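# Four arms lay a jointed cable runway on supports

## Task

Place the jointed cable runway so it rests on all three of its supports, sitting between each support's lugs, with one of its ends on the tall support; then open the grippers and pull the arms away. It only counts if the runway stays in place without any robot holding it.

## Robot and tools

SETUP. Four identical i2rt Big YAM arms, named arm1, arm2, arm3 and arm4, share the work. Each has six rotary joints, a two-finger gripper and a wrist camera (arm1_cam_wrist to arm4_cam_wrist). Two fixed room cameras, cam_high and cam_low, also watch the scene. The hand can reach roughly 1.0 m out from the joint1 axis. All positions live in one common scene frame with its origin on the floor and +z upward; the hand point is the middle between the fingertips, its z axis runs along the fingers and the fingers close along its y axis. The foot poses of the arms are never printed, so locations must be judged from images.

JOINTS (absolute targets; radians, gripper in metres): joint1_rad -2.879..2.879 (spins the arm about its base, positive counter-clockwise seen from above, 0 = the direction the foot faces); joint2_rad 0..3.141 (shoulder; 0 has the upper arm lying back about level, increasing lifts it up and over to the front); joint3_rad 0..3.019 (elbow; 0 is fully folded, increasing straightens); joint4_rad -1.692..1.57 (hand pitch, positive tips fingers up); joint5_rad -1.57..1.57 (hand yaw, positive toward the arm's right); joint6_rad -2.094..2.094 (hand roll, positive clockwise viewed from behind the hand); gripper_m 0..0.093 (fingertip gap; each pad squeezes with up to about 50-62 N). A joint counts as arrived within ±0.045, ±0.14, ±0.09, ±0.055, ±0.03, ±0.035 rad for joints 1-6 and ±0.003 m for the gripper. With joints 1 and 6 at 0 and the hand level facing forward, the wrist camera sits above the hand looking at the fingertips.

TOOLS.
execute_actions: arguments are actions (a list holding either zero or one action) and cameras (optional list of camera names, or ["all"]; omitted/null gives every camera, [] gives none). One action is an object keyed by arm name; each arm holds a joints object mapping any subset of the seven joint names above to absolute target values (not offsets). Arms listed in the same action begin moving at once but may finish at different moments; joints move at different speeds, so the hand can sweep a wide curve between postures. Example: {"arm1": {"joints": {"gripper_m": 0.05}}, "arm2": {"joints": {"joint1_rad": 0.3}}}. An action may run at most 15 s. Any unknown key or value outside its range rejects the entire call and nothing moves. Omitted joints or arms may keep driving toward earlier targets. An empty actions list simply reports state and images. The images come in the order the pictures line lists.
wait: seconds from 0 to 10; lets the scene run with no new command and returns the same report as an empty call.
zoom_image: camera plus region [x0, y0, x1, y1] in pixels of that camera's most recent full image, origin at top-left, up to 504x504 pixels; gives a more detailed crop.
finished_scene: scene number (1 or 2); ends the current scene for good after the last command has been held, and its result tells whether the goal was met and gives the next task. Only call it when the runway sits correctly on its own with the arms backed off.

READING RESULTS. joint_status reports how each commanded joint of the last accepted action ended. off_target: stopped short and may still be pushing. contact_stop or time_out: the joint now holds where it stopped, though a timed-out joint may keep a target up to 0.375, 0.375, 0.113, 0.225, 0.075, 0.3 rad (joints 1-6) from its position and resume if unblocked; on_its_own lists such uncommanded behaviour, and its "held at" value is the target, not the actual position. Sending a joint its reported position relaxes the push. "joint command not followed" (often with a cause line) means a self/inter-arm collision check blocked that arm's joint targets, shown as not_followed; the gripper part still executes, and blocked targets may be retried on later actions until changed or cleared. This line never appears on empty calls. Very small target changes may not move a joint. A joint supporting a load sags after stopping.

HEAT. Holding weight warms motors even while you are thinking. A MOTOR HOT line appears at 85 °C; at 100 °C the arm's motors and gripper go limp until cooled (OVER-TEMPERATURE FAULT), the arm drops, and unfinished keys read limit_stop_at_motor_heat; resend those targets afterwards. Some heat carries into the next scene.

CAUTIONS. Robots do not halt on contact; they keep pressing and can press hard. Two robots squeezing against each other fails the task immediately; a forceful collision may too, and no state line reports arm-to-arm contact. The collision check ignores fingers, gripper housings and wrist cameras and may react late. Objects touching robots are fine. Do not knock anything off the work area or onto the floor, and avoid dropping, slipping, slamming or shoving the runway. The world keeps running during your thinking, with arms holding their last command, so keep replies short while carrying the load. Arms do not coordinate: if one stalls, the others continue. Fewer robot motion seconds is better.

Each tool is called after "Request:" as a command line: name --argument value for each argument, lists and objects as JSON in quotes; but a table of rows of numbers goes row by row, as --pt "numbers of a row", without its own name.

## Session

Request:
execute_actions --actions '[]'

Scene clock: 0.00 s.
arm1.joint_positions: joint1_rad=-0.418 joint2_rad=+0.593 joint3_rad=+1.366 joint4_rad=-1.387 joint5_rad=+0.228 joint6_rad=+0.157 gripper_m=+0.095
arm1.joint_status: not commanded
arm1.hand: x=-0.9325 y=-0.3230 z=+1.5253 quat_wxyz=(-0.440, -0.268, -0.846, +0.140) (m; scene frame)
arm2.joint_positions: joint1_rad=-0.422 joint2_rad=+0.640 joint3_rad=+1.330 joint4_rad=-1.170 joint5_rad=-0.254 joint6_rad=-0.244 gripper_m=+0.094
arm2.joint_status: not commanded
arm2.hand: x=-0.1466 y=-0.4116 z=+1.5532 quat_wxyz=(-0.430, +0.566, -0.638, -0.295) (m; scene frame)
arm3.joint_positions: joint1_rad=-0.426 joint2_rad=+0.618 joint3_rad=+1.395 joint4_rad=-1.163 joint5_rad=+0.156 joint6_rad=-0.013 gripper_m=+0.095
arm3.joint_status: not commanded
arm3.hand: x=+0.0958 y=+0.0958 z=+1.6161 quat_wxyz=(-0.280, -0.683, -0.460, +0.493) (m; scene frame)
arm4.joint_positions: joint1_rad=+0.342 joint2_rad=+0.626 joint3_rad=+1.375 joint4_rad=-1.321 joint5_rad=-0.009 joint6_rad=-0.182 gripper_m=+0.094
arm4.joint_status: not commanded
arm4.hand: x=+0.9025 y=-0.2330 z=+1.5398 quat_wxyz=(-0.050, -0.841, -0.258, +0.473) (m; scene frame)
pictures: arm1_cam_wrist, arm2_cam_wrist, arm3_cam_wrist, arm4_cam_wrist, cam_high, cam_low
Images, in order (width x height): arm1_cam_wrist 616x616, arm2_cam_wrist 616x616, arm3_cam_wrist 616x616, arm4_cam_wrist 616x616, cam_high 896x504, cam_low 896x504.

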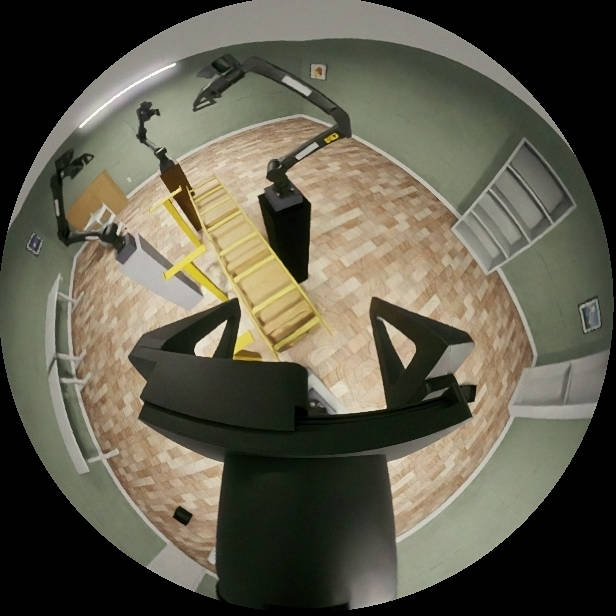

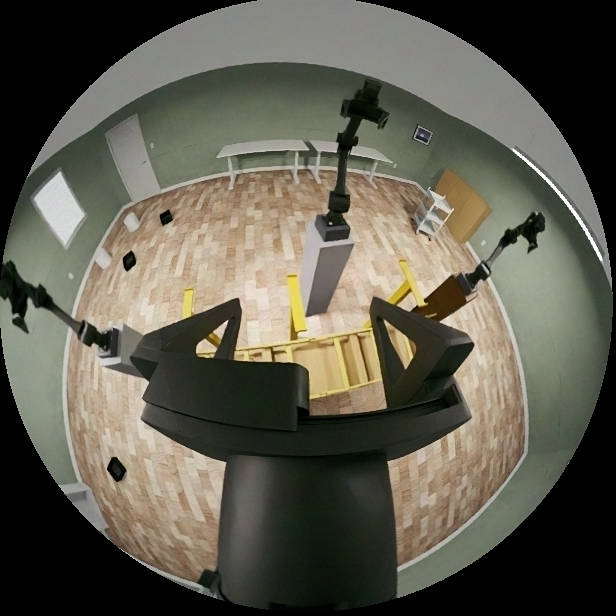

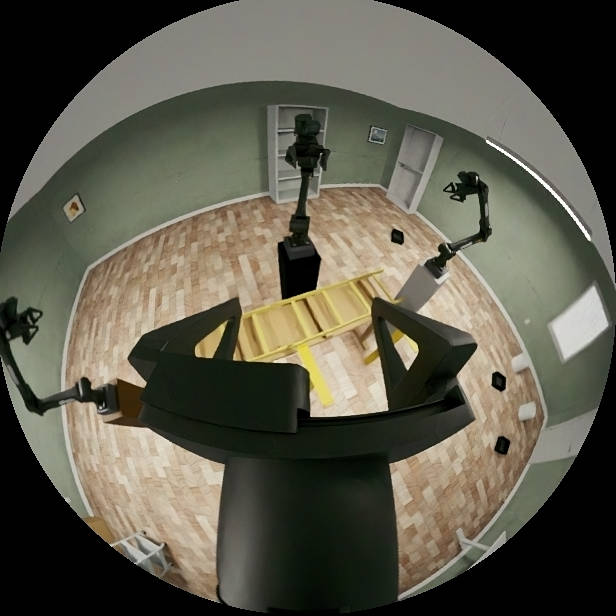

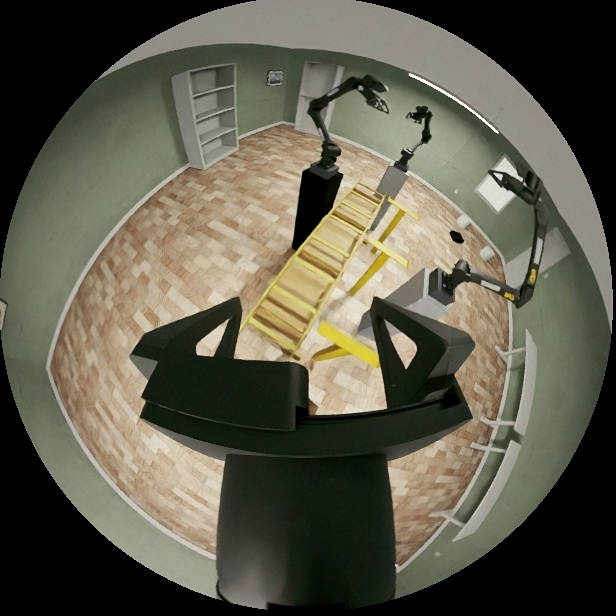

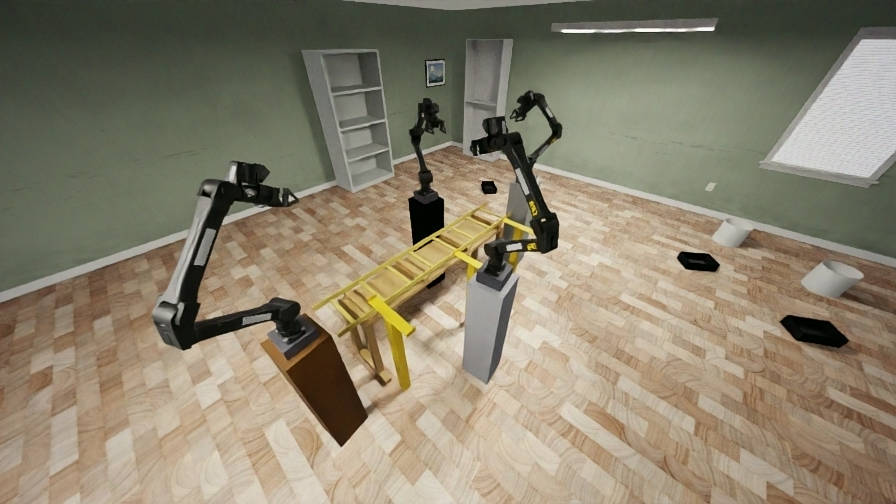

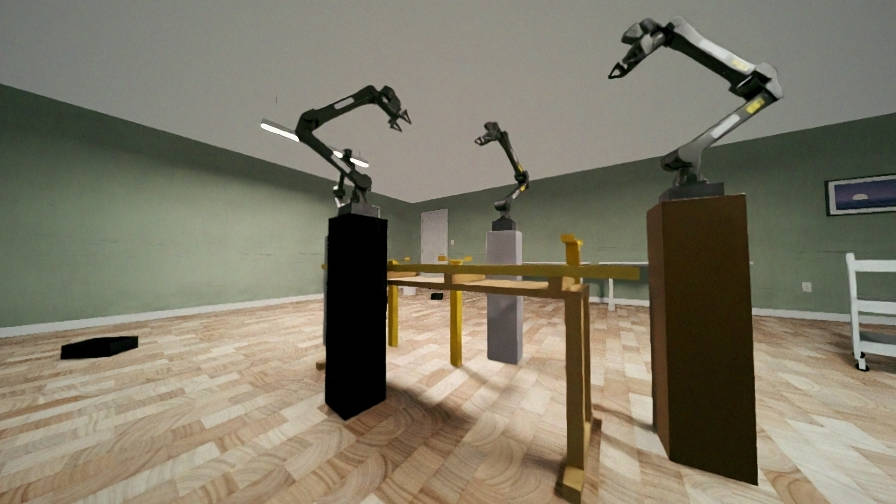

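Request:
zoom_image --camera "cam_high" --region '[290, 170, 590, 450]'

Request:
zoom_image --camera "cam_low" --region '[300, 200, 700, 420]'

Request:
zoom_image --camera "arm4_cam_wrist" --region '[220, 150, 480, 390]'

Request:
zoom_image --camera "arm1_cam_wrist" --region '[100, 150, 360, 390]'

Region (290, 170, 590, 450) of cam_high's 896x504 image, scaled by 1.680, with more detail than that image has; it fills the top 470 rows of this view, and the rest is white.

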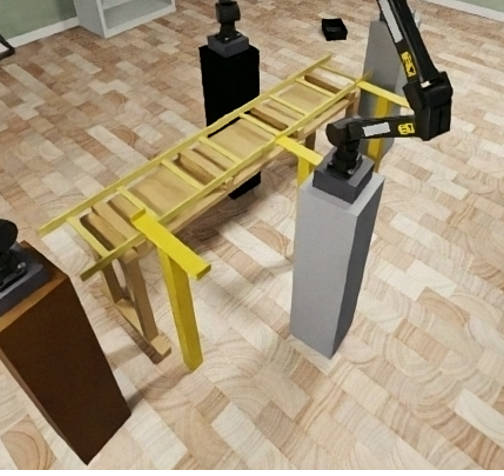

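Region (300, 200, 700, 420) of cam_low's 896x504 image, scaled by 1.260, with more detail than that image has; it fills the top 277 rows of this view, and the rest is white.

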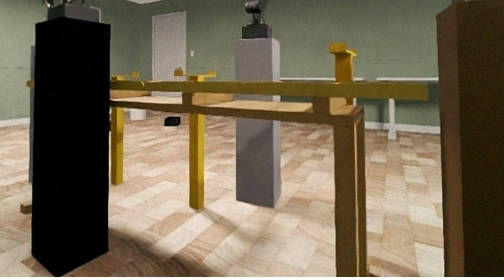

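Region (220, 150, 480, 390) of arm4_cam_wrist's 616x616 image, scaled by 1.938, with more detail than that image has; it fills the top 465 rows of this view, and the rest is white.

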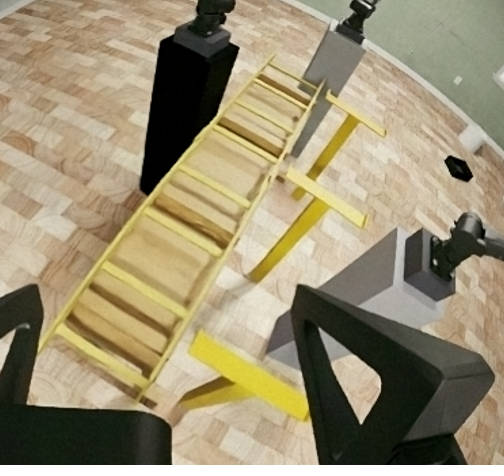

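Region (100, 150, 360, 390) of arm1_cam_wrist's 616x616 image, scaled by 1.938, with more detail than that image has; it fills the top 465 rows of this view, and the rest is white.

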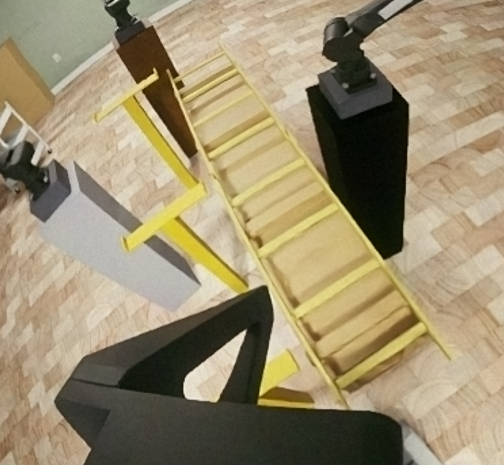

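Request:
execute_actions --actions '[{"arm1":{"joints":{"joint1_rad":0,"joint2_rad":1.0,"joint3_rad":1.0,"joint4_rad":-1.5,"joint5_rad":0,"joint6_rad":0}},"arm2":{"joints":{"joint1_rad":0.3,"joint2_rad":0.8,"joint3_rad":1.0,"joint4_rad":-1.6,"joint5_rad":0,"joint6_rad":0}},"arm3":{"joints":{"joint1_rad":0.3,"joint2_rad":0.9,"joint3_rad":0.8,"joint4_rad":-1.4,"joint5_rad":0,"joint6_rad":0}},"arm4":{"joints":{"joint1_rad":0,"joint2_rad":1.2,"joint3_rad":1.0,"joint4_rad":-1.37,"joint5_rad":0,"joint6_rad":0}}}]'

Scene clock: 15.50 s.
arm1.joint_positions: joint1_rad=-0.006 joint2_rad=+1.004 joint3_rad=+0.990 joint4_rad=-1.493 joint5_rad=+0.003 joint6_rad=+0.010 gripper_m=+0.095
arm1.joint_status: all done
arm1.hand: x=-0.8544 y=-0.1926 z=+1.2353 quat_wxyz=(-0.026, +0.032, -0.999, -0.004) (m; scene frame)
arm2.joint_positions: joint1_rad=+0.292 joint2_rad=+0.806 joint3_rad=+0.996 joint4_rad=-1.588 joint5_rad=-0.003 joint6_rad=-0.011 gripper_m=+0.094
arm2.joint_status: all done
arm2.hand: x=-0.2843 y=-0.4450 z=+1.2904 quat_wxyz=(-0.051, +0.772, -0.631, -0.061) (m; scene frame)
arm3.joint_positions: joint1_rad=+0.291 joint2_rad=+0.905 joint3_rad=+0.811 joint4_rad=-1.391 joint5_rad=+0.001 joint6_rad=-0.007 gripper_m=+0.095
arm3.joint_status: all done
arm3.hand: x=+0.2905 y=+0.1012 z=+1.2230 quat_wxyz=(-0.036, -0.539, -0.841, +0.032) (m; scene frame)
arm4.joint_positions: joint1_rad=+0.007 joint2_rad=+1.202 joint3_rad=+0.981 joint4_rad=-1.356 joint5_rad=-0.001 joint6_rad=-0.016 gripper_m=+0.094
arm4.joint_status: all done
arm4.hand: x=+0.8057 y=-0.1532 z=+1.1850 quat_wxyz=(+0.007, -0.999, -0.041, -0.005) (m; scene frame)
pictures: arm1_cam_wrist, arm2_cam_wrist, arm3_cam_wrist, arm4_cam_wrist, cam_high, cam_low
Images, in order (width x height): arm1_cam_wrist 616x616, arm2_cam_wrist 616x616, arm3_cam_wrist 616x616, arm4_cam_wrist 616x616, cam_high 896x504, cam_low 896x504.

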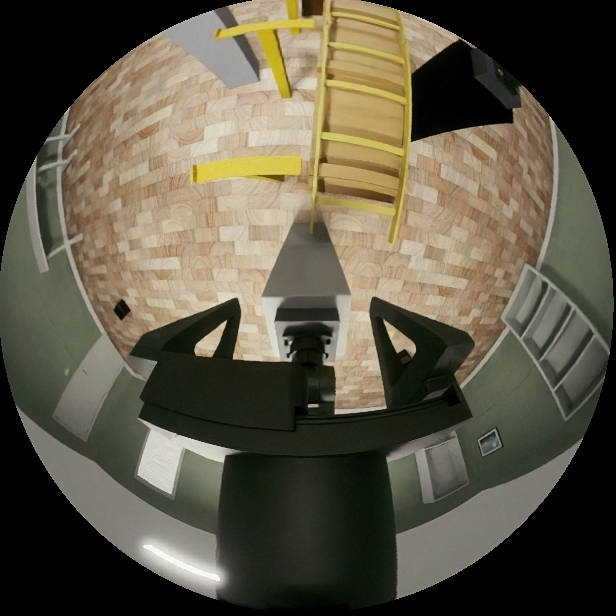

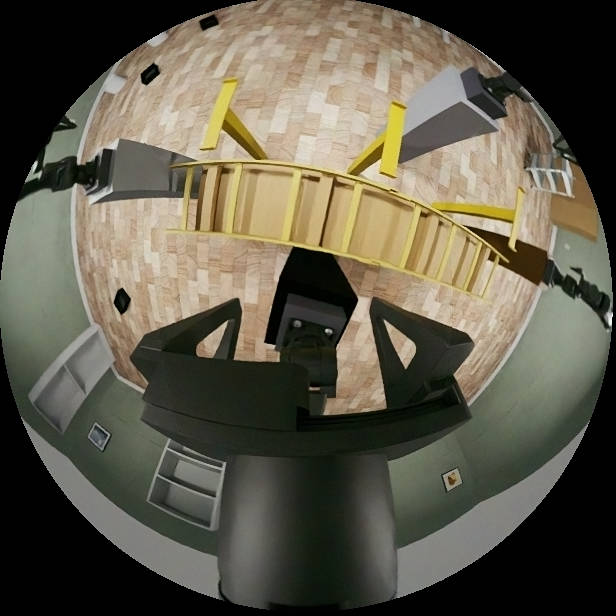

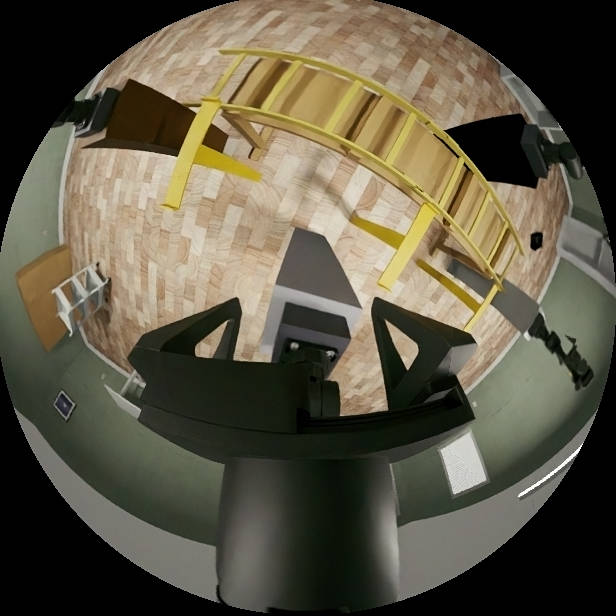

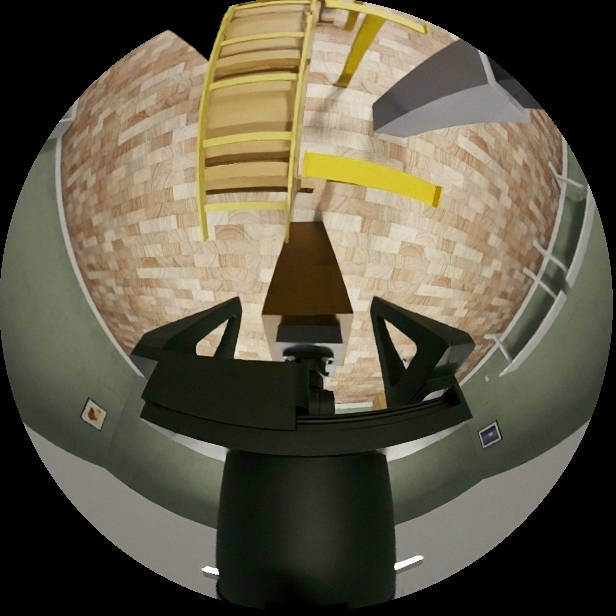

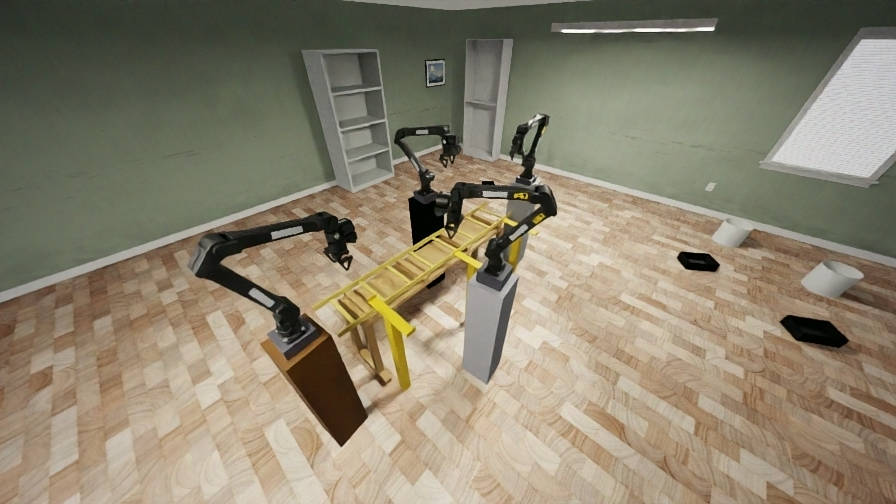

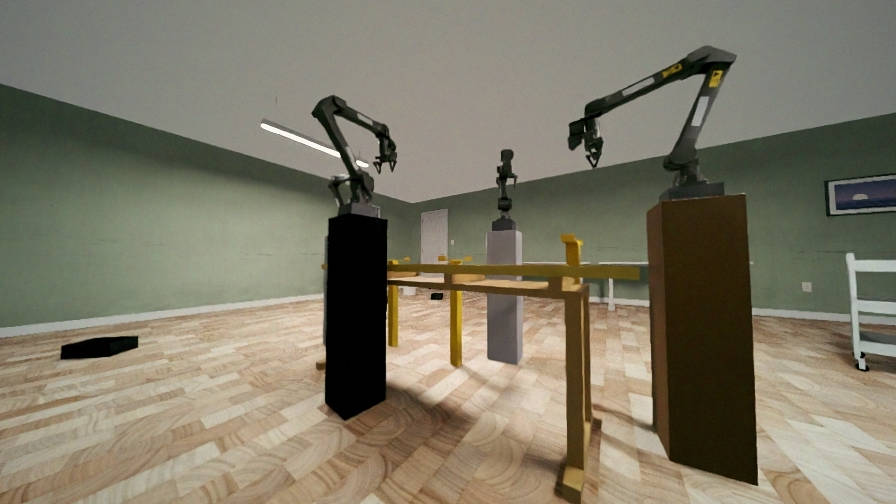

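Request:
execute_actions --actions '[{"arm1":{"joints":{"joint4_rad":-0.7}},"arm2":{"joints":{"joint2_rad":1.3}},"arm3":{"joints":{"joint1_rad":-0.3}},"arm4":{"joints":{"joint3_rad":1.6}}}]' --cameras '["arm2_cam_wrist"]'

Scene clock: 34.17 s.
arm1.joint_positions: joint1_rad=-0.006 joint2_rad=+1.004 joint3_rad=+0.990 joint4_rad=-0.717 joint5_rad=+0.003 joint6_rad=+0.010 gripper_m=+0.095
arm1.joint_status: all done
arm1.hand: x=-0.6866 y=-0.1808 z=+1.3145 quat_wxyz=(-0.402, +0.027, -0.915, -0.020) (m; scene frame)
arm2.joint_positions: joint1_rad=+0.292 joint2_rad=+1.297 joint3_rad=+0.996 joint4_rad=-1.591 joint5_rad=-0.003 joint6_rad=-0.010 gripper_m=+0.094
arm2.joint_status: all done
arm2.hand: x=-0.2924 y=-0.4009 z=+1.1761 quat_wxyz=(+0.106, +0.763, -0.625, +0.127) (m; scene frame)
arm3.joint_positions: joint1_rad=-0.292 joint2_rad=+0.905 joint3_rad=+0.811 joint4_rad=-1.391 joint5_rad=+0.001 joint6_rad=-0.006 gripper_m=+0.095
arm3.joint_status: all done
arm3.hand: x=+0.1524 y=+0.0832 z=+1.2243 quat_wxyz=(-0.030, -0.758, -0.650, +0.041) (m; scene frame)
arm4.joint_positions: joint1_rad=+0.007 joint2_rad=+1.188 joint3_rad=+1.570 joint4_rad=-1.361 joint5_rad=-0.001 joint6_rad=-0.016 gripper_m=+0.094
arm4.joint_status: all done
arm4.hand: x=+0.6901 y=-0.1648 z=+1.4515 quat_wxyz=(+0.000, -0.956, -0.041, +0.290) (m; scene frame)
pictures: arm2_cam_wrist
Images, in order (width x height): arm2_cam_wrist 616x616.

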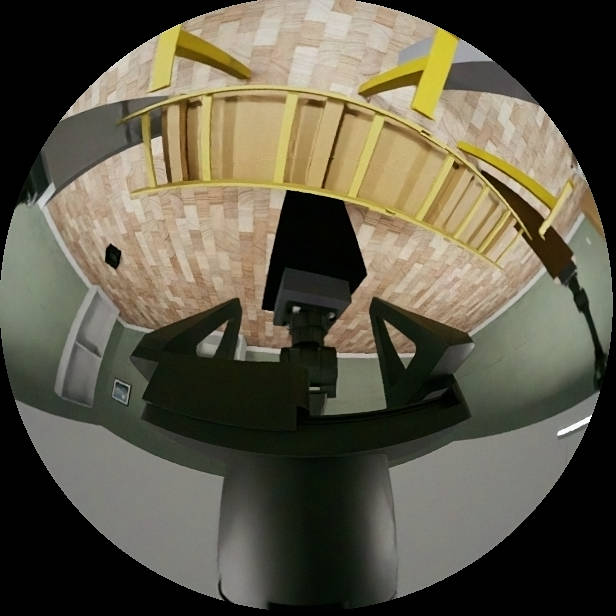

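Request:
zoom_image --camera "arm2_cam_wrist" --region '[110, 70, 360, 210]'

Request:
zoom_image --camera "arm2_cam_wrist" --region '[330, 70, 580, 280]'

Region (110, 70, 360, 210) of arm2_cam_wrist's 616x616 image, scaled by 2.016, with more detail than that image has; it fills the top 282 rows of this view, and the rest is white.

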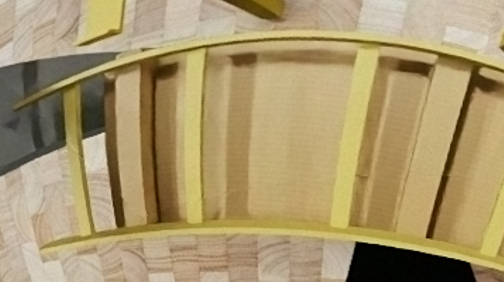

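Region (330, 70, 580, 280) of arm2_cam_wrist's 616x616 image, scaled by 2.016, with more detail than that image has; it fills the top 423 rows of this view, and the rest is white.

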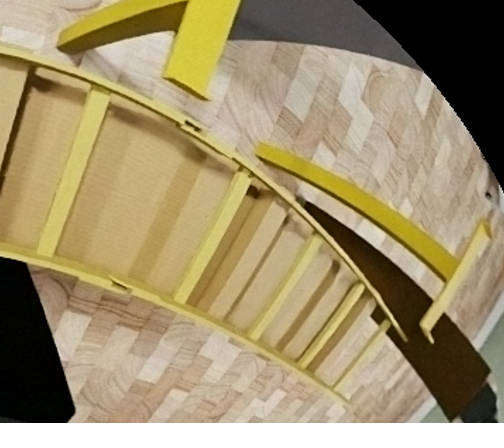

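Request:
execute_actions --actions '[{"arm1":{"joints":{"joint1_rad":-0.324,"joint2_rad":1.674,"joint3_rad":0.749,"joint4_rad":-0.634,"joint6_rad":-1.85}},"arm2":{"joints":{"joint1_rad":0.358,"joint2_rad":1.688,"joint3_rad":0.725,"joint4_rad":-0.608,"joint6_rad":0.22}},"arm3":{"joints":{"joint1_rad":0.097,"joint2_rad":2.217,"joint3_rad":1.565,"joint4_rad":-0.919,"joint6_rad":0.196}},"arm4":{"joints":{"joint1_rad":0.266,"joint2_rad":1.705,"joint3_rad":0.769,"joint4_rad":-0.635,"joint6_rad":1.859}}}]'

Scene clock: 76.07 s.
arm1.joint_positions: joint1_rad=-0.325 joint2_rad=+1.669 joint3_rad=+0.747 joint4_rad=-0.639 joint5_rad=+0.001 joint6_rad=-1.840 gripper_m=+0.095
arm1.joint_status: all done
arm1.hand: x=-0.7817 y=-0.2976 z=+0.9481 quat_wxyz=(-0.001, +0.715, -0.699, -0.003) (m; scene frame)
arm2.joint_positions: joint1_rad=+0.354 joint2_rad=+1.686 joint3_rad=+0.717 joint4_rad=-0.621 joint5_rad=-0.002 joint6_rad=+0.209 gripper_m=+0.094
arm2.joint_status: all done
arm2.hand: x=-0.3253 y=-0.3371 z=+0.9463 quat_wxyz=(+0.008, +0.722, -0.692, +0.014) (m; scene frame)
arm3.joint_positions: joint1_rad=+0.099 joint2_rad=+2.234 joint3_rad=+1.523 joint4_rad=-0.920 joint5_rad=+0.001 joint6_rad=+0.188 gripper_m=+0.095
arm3.joint_status: all done
arm3.hand: x=+0.3228 y=-0.2492 z=+0.9306 quat_wxyz=(+0.023, -0.691, -0.722, -0.008) (m; scene frame)
arm4.joint_positions: joint1_rad=+0.273 joint2_rad=+1.702 joint3_rad=+0.773 joint4_rad=-0.650 joint5_rad=-0.001 joint6_rad=+1.843 gripper_m=+0.094
arm4.joint_status: all done
arm4.hand: x=+0.7793 y=-0.2478 z=+0.9502 quat_wxyz=(+0.009, -0.728, +0.686, +0.002) (m; scene frame)
pictures: arm1_cam_wrist, arm2_cam_wrist, arm3_cam_wrist, arm4_cam_wrist, cam_high, cam_low
Images, in order (width x height): arm1_cam_wrist 616x616, arm2_cam_wrist 616x616, arm3_cam_wrist 616x616, arm4_cam_wrist 616x616, cam_high 896x504, cam_low 896x504.

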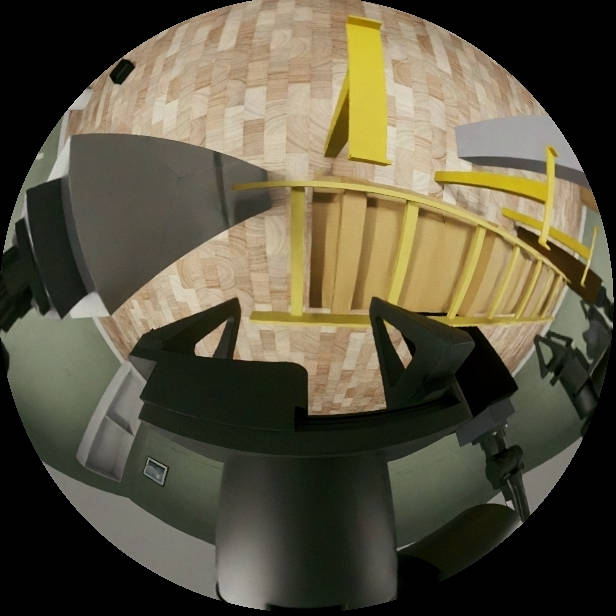

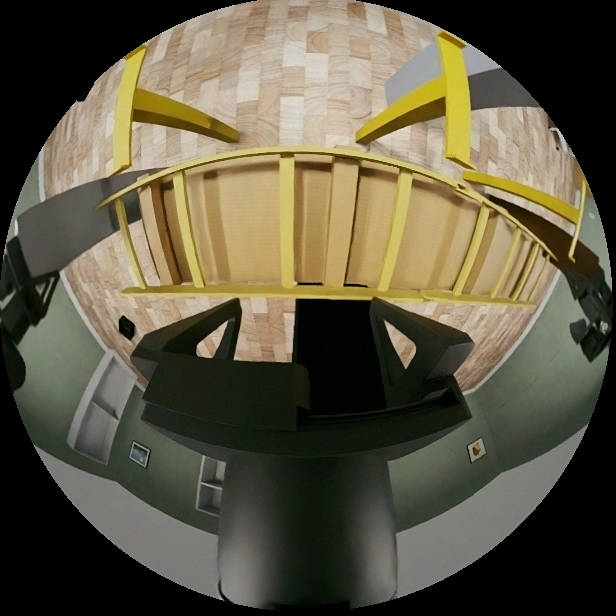

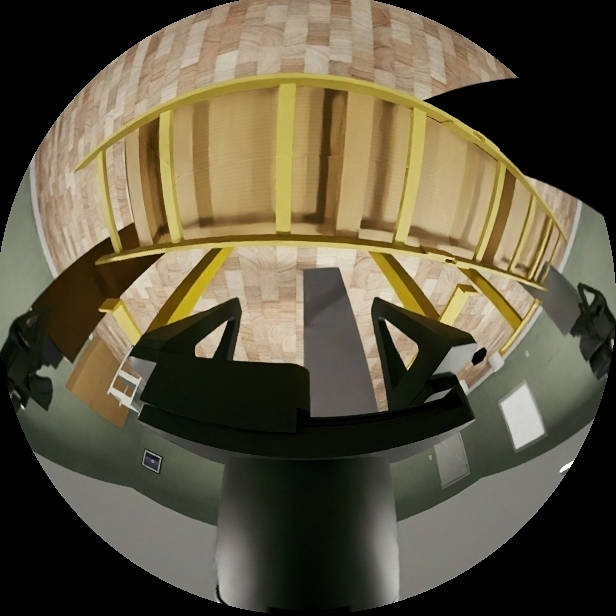

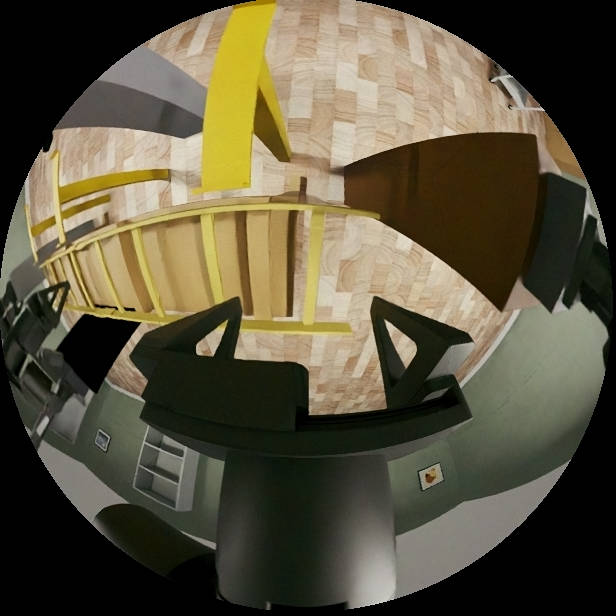

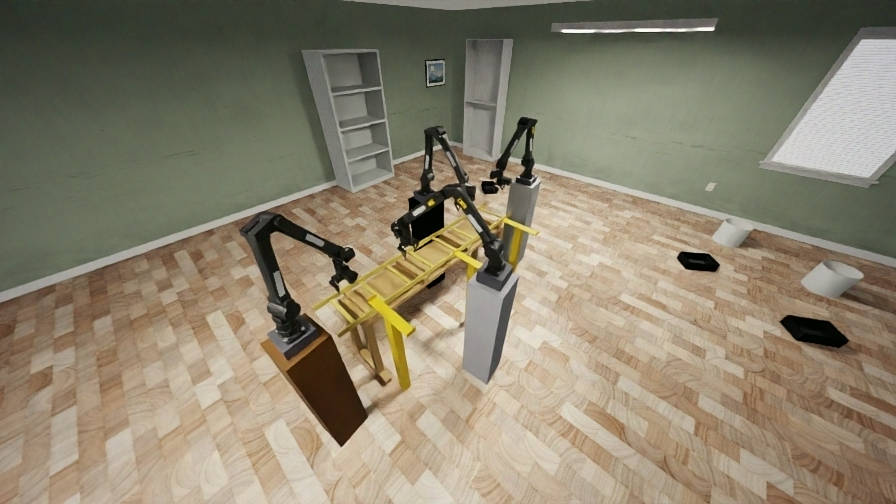

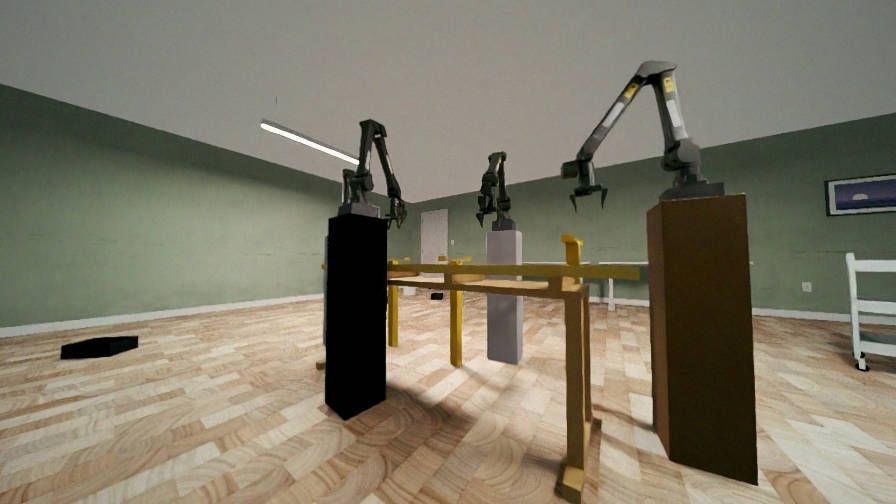

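Request:
execute_actions --actions '[{"arm1":{"joints":{"joint1_rad":-0.426,"joint2_rad":2.014,"joint3_rad":0.705,"joint4_rad":-0.25,"joint6_rad":-1.95}},"arm2":{"joints":{"joint1_rad":0.462,"joint2_rad":2.046,"joint3_rad":0.707,"joint4_rad":-0.22,"joint6_rad":0.324}},"arm3":{"joints":{"joint1_rad":0.128,"joint2_rad":2.495,"joint3_rad":1.785,"joint4_rad":-0.817,"joint6_rad":0.227}},"arm4":{"joints":{"joint1_rad":0.424,"joint2_rad":2.067,"joint3_rad":0.815,"joint4_rad":-0.305,"joint6_rad":2.017}}}]'

Scene clock: 95.13 s.
arm1.joint_positions: joint1_rad=-0.426 joint2_rad=+2.018 joint3_rad=+0.707 joint4_rad=-0.260 joint5_rad=+0.001 joint6_rad=-1.940 gripper_m=+0.095
arm1.joint_status: all done
arm1.hand: x=-0.8078 y=-0.3262 z=+0.8252 quat_wxyz=(+0.002, +0.715, -0.699, -0.007) (m; scene frame)
arm2.joint_positions: joint1_rad=+0.465 joint2_rad=+2.040 joint3_rad=+0.708 joint4_rad=-0.233 joint5_rad=-0.001 joint6_rad=+0.314 gripper_m=+0.094
arm2.joint_status: all done
arm2.hand: x=-0.3613 y=-0.3489 z=+0.8285 quat_wxyz=(+0.001, +0.724, -0.690, +0.003) (m; scene frame)
arm3.joint_positions: joint1_rad=+0.120 joint2_rad=+2.506 joint3_rad=+1.752 joint4_rad=-0.821 joint5_rad=+0.001 joint6_rad=+0.219 gripper_m=+0.095
arm3.joint_status: all done
arm3.hand: x=+0.3490 y=-0.3069 z=+0.8321 quat_wxyz=(+0.000, -0.695, -0.719, +0.007) (m; scene frame)
arm4.joint_positions: joint1_rad=+0.429 joint2_rad=+2.071 joint3_rad=+0.810 joint4_rad=-0.319 joint5_rad=+0.000 joint6_rad=+2.001 gripper_m=+0.094
arm4.joint_status: all done
arm4.hand: x=+0.7916 y=-0.3033 z=+0.8248 quat_wxyz=(+0.010, -0.727, +0.687, +0.003) (m; scene frame)
pictures: arm1_cam_wrist, arm2_cam_wrist, arm3_cam_wrist, arm4_cam_wrist, cam_high, cam_low
Images, in order (width x height): arm1_cam_wrist 616x616, arm2_cam_wrist 616x616, arm3_cam_wrist 616x616, arm4_cam_wrist 616x616, cam_high 896x504, cam_low 896x504.

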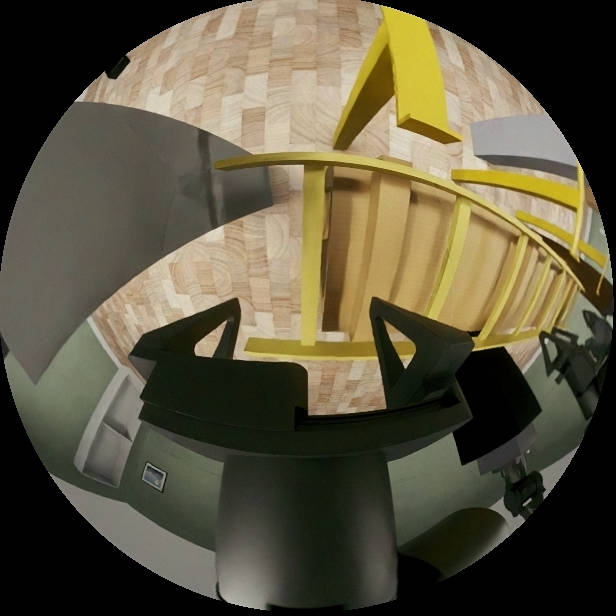

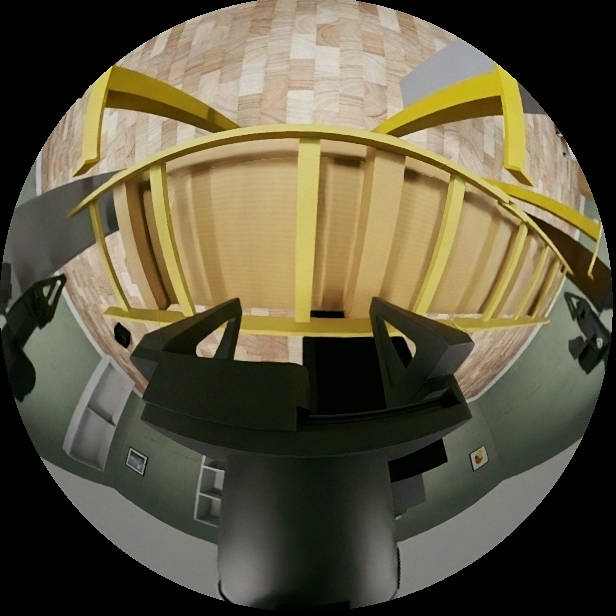

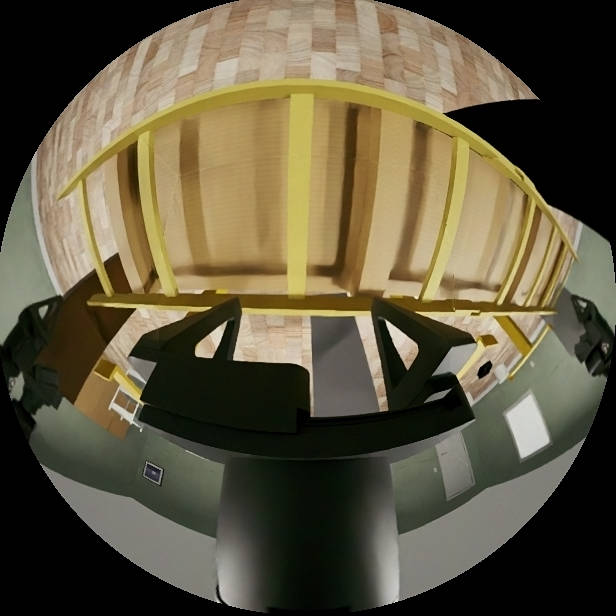

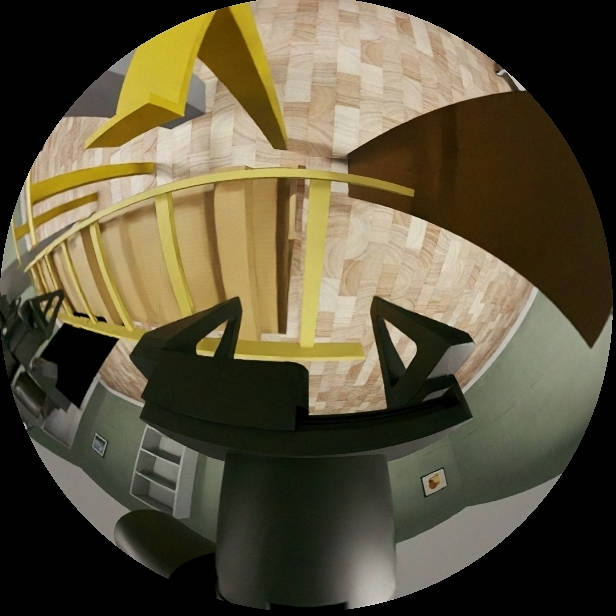

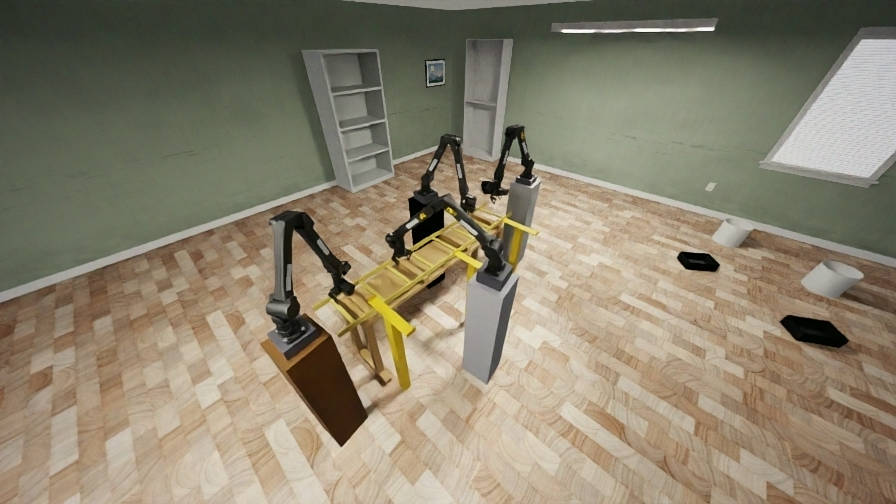

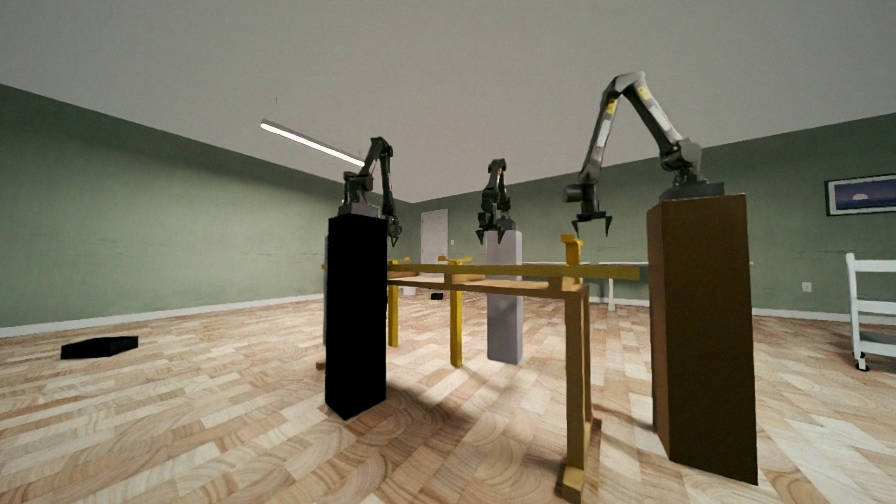

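Request:
zoom_image --camera "cam_low" --region '[380, 200, 520, 300]'

Request:
zoom_image --camera "cam_low" --region '[520, 200, 660, 310]'

Region (380, 200, 520, 300) of cam_low's 896x504 image, scaled by 3.600, with more detail than that image has; it fills the top 360 rows of this view, and the rest is white.

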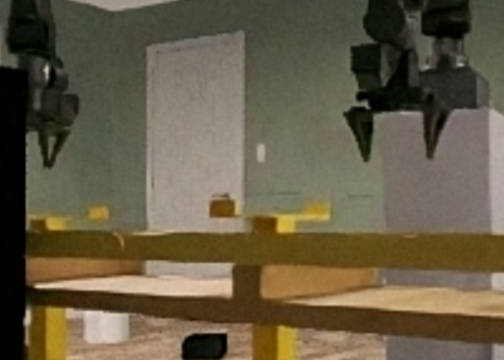

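Region (520, 200, 660, 310) of cam_low's 896x504 image, scaled by 3.600, with more detail than that image has; it fills the top 396 rows of this view, and the rest is white.

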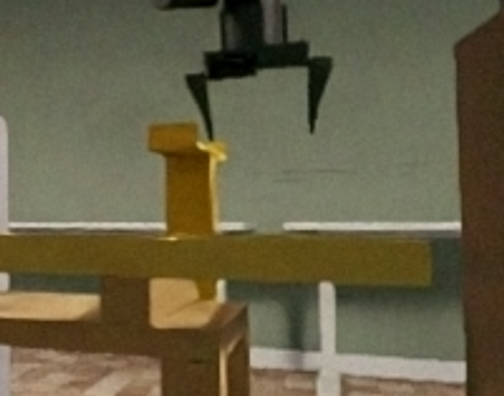

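Request:
execute_actions --actions '[{"arm1":{"joints":{"joint1_rad":-0.422,"joint2_rad":2.482,"joint3_rad":0.883,"joint4_rad":0.04,"gripper_m":0.08}},"arm2":{"joints":{"joint2_rad":2.525,"joint3_rad":0.885,"joint4_rad":0.082,"gripper_m":0.08}},"arm3":{"joints":{"joint1_rad":0.134,"joint2_rad":2.824,"joint3_rad":1.993,"joint4_rad":-0.70,"gripper_m":0.08}},"arm4":{"joints":{"joint1_rad":0.428,"joint2_rad":2.499,"joint3_rad":0.941,"joint4_rad":0.0,"gripper_m":0.08}}}]'

Scene clock: 111.03 s.
arm1.joint_positions: joint1_rad=-0.426 joint2_rad=+2.494 joint3_rad=+0.880 joint4_rad=+0.031 joint5_rad=+0.001 joint6_rad=-1.942 gripper_m=+0.080
arm1.joint_status: all done
arm1.hand: x=-0.8089 y=-0.3254 z=+0.6751 quat_wxyz=(+0.004, +0.716, -0.698, -0.012) (m; scene frame)
arm2.joint_positions: joint1_rad=+0.465 joint2_rad=+2.530 joint3_rad=+0.880 joint4_rad=+0.070 joint5_rad=-0.001 joint6_rad=+0.314 gripper_m=+0.080
arm2.joint_status: all done
arm2.hand: x=-0.3579 y=-0.3573 z=+0.6737 quat_wxyz=(+0.005, +0.724, -0.690, +0.010) (m; scene frame)
arm3.joint_positions: joint1_rad=+0.120 joint2_rad=+2.841 joint3_rad=+1.972 joint4_rad=-0.703 joint5_rad=+0.001 joint6_rad=+0.219 gripper_m=+0.080
arm3.joint_status: all done
arm3.hand: x=+0.3496 y=-0.3146 z=+0.6791 quat_wxyz=(-0.002, -0.695, -0.719, +0.008) (m; scene frame)
arm4.joint_positions: joint1_rad=+0.429 joint2_rad=+2.499 joint3_rad=+0.939 joint4_rad=-0.013 joint5_rad=+0.000 joint6_rad=+2.002 gripper_m=+0.080
arm4.joint_status: all done
arm4.hand: x=+0.7993 y=-0.2971 z=+0.6793 quat_wxyz=(+0.007, -0.726, +0.687, +0.004) (m; scene frame)
pictures: arm1_cam_wrist, arm2_cam_wrist, arm3_cam_wrist, arm4_cam_wrist, cam_high, cam_low
Images, in order (width x height): arm1_cam_wrist 616x616, arm2_cam_wrist 616x616, arm3_cam_wrist 616x616, arm4_cam_wrist 616x616, cam_high 896x504, cam_low 896x504.

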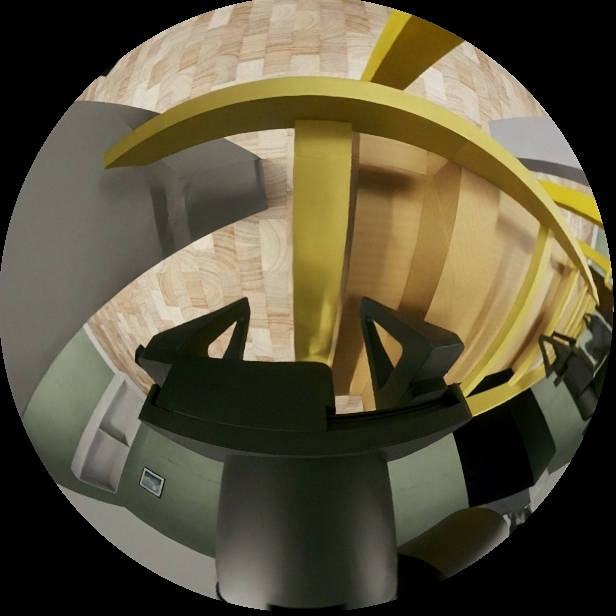

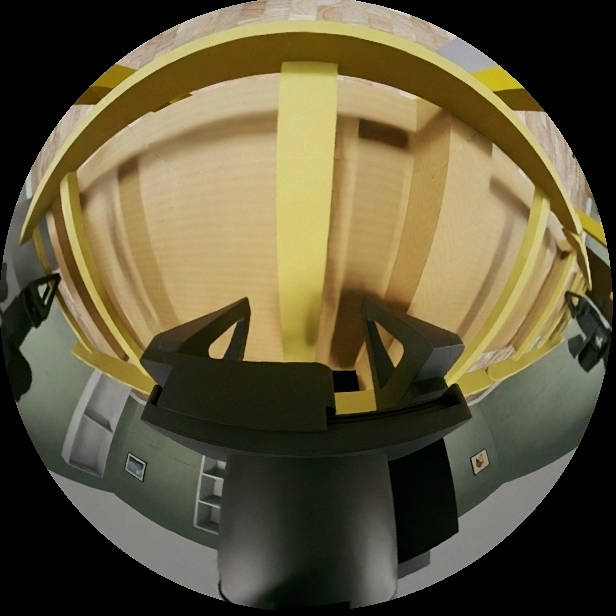

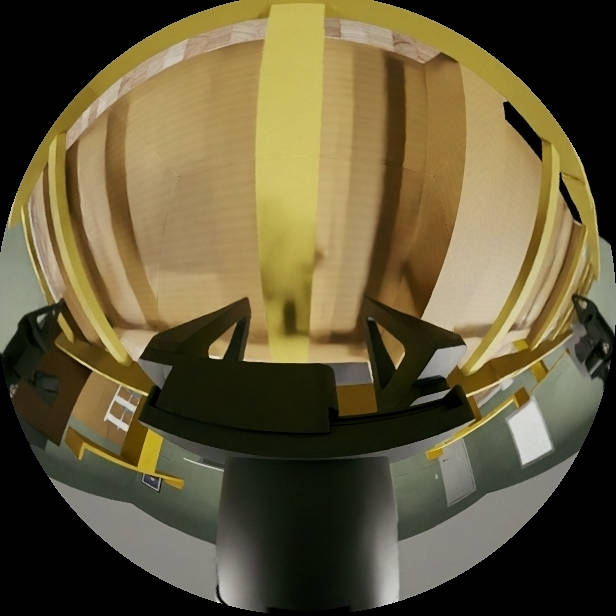

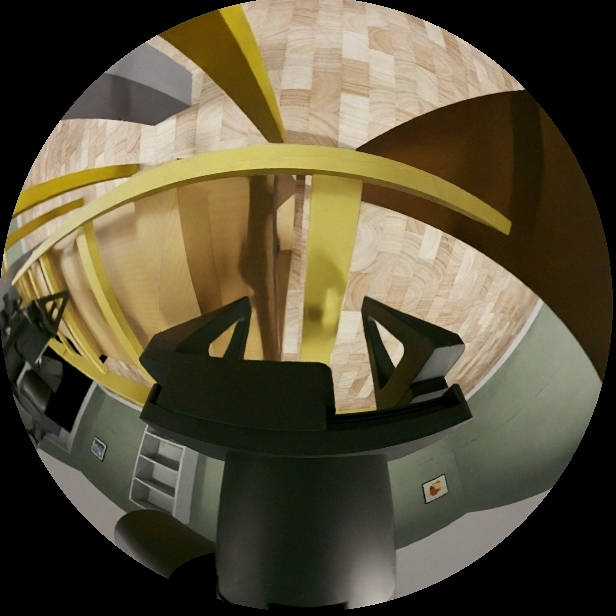

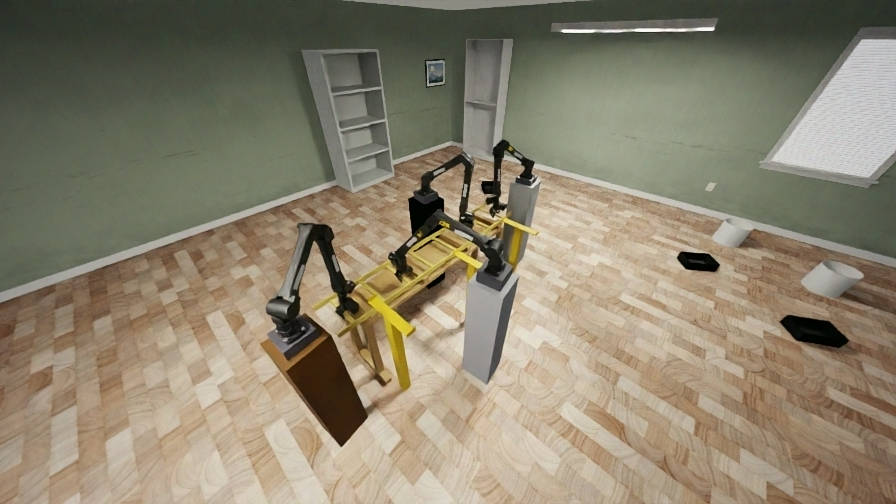

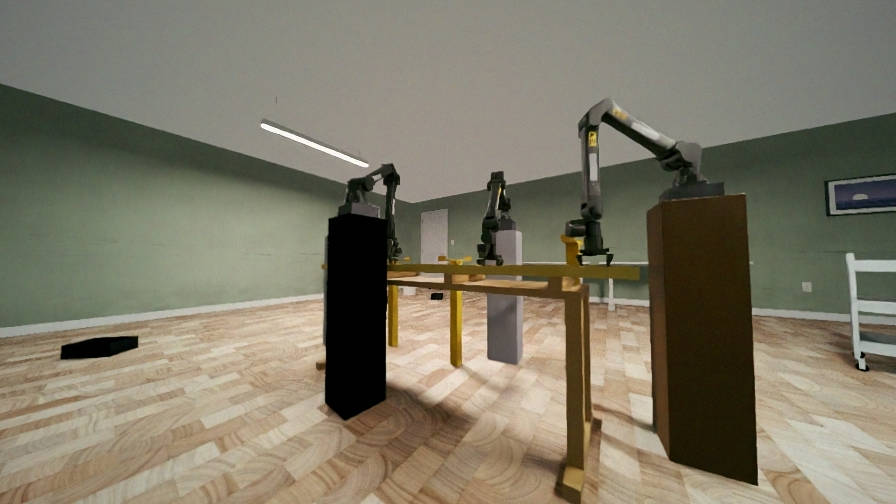

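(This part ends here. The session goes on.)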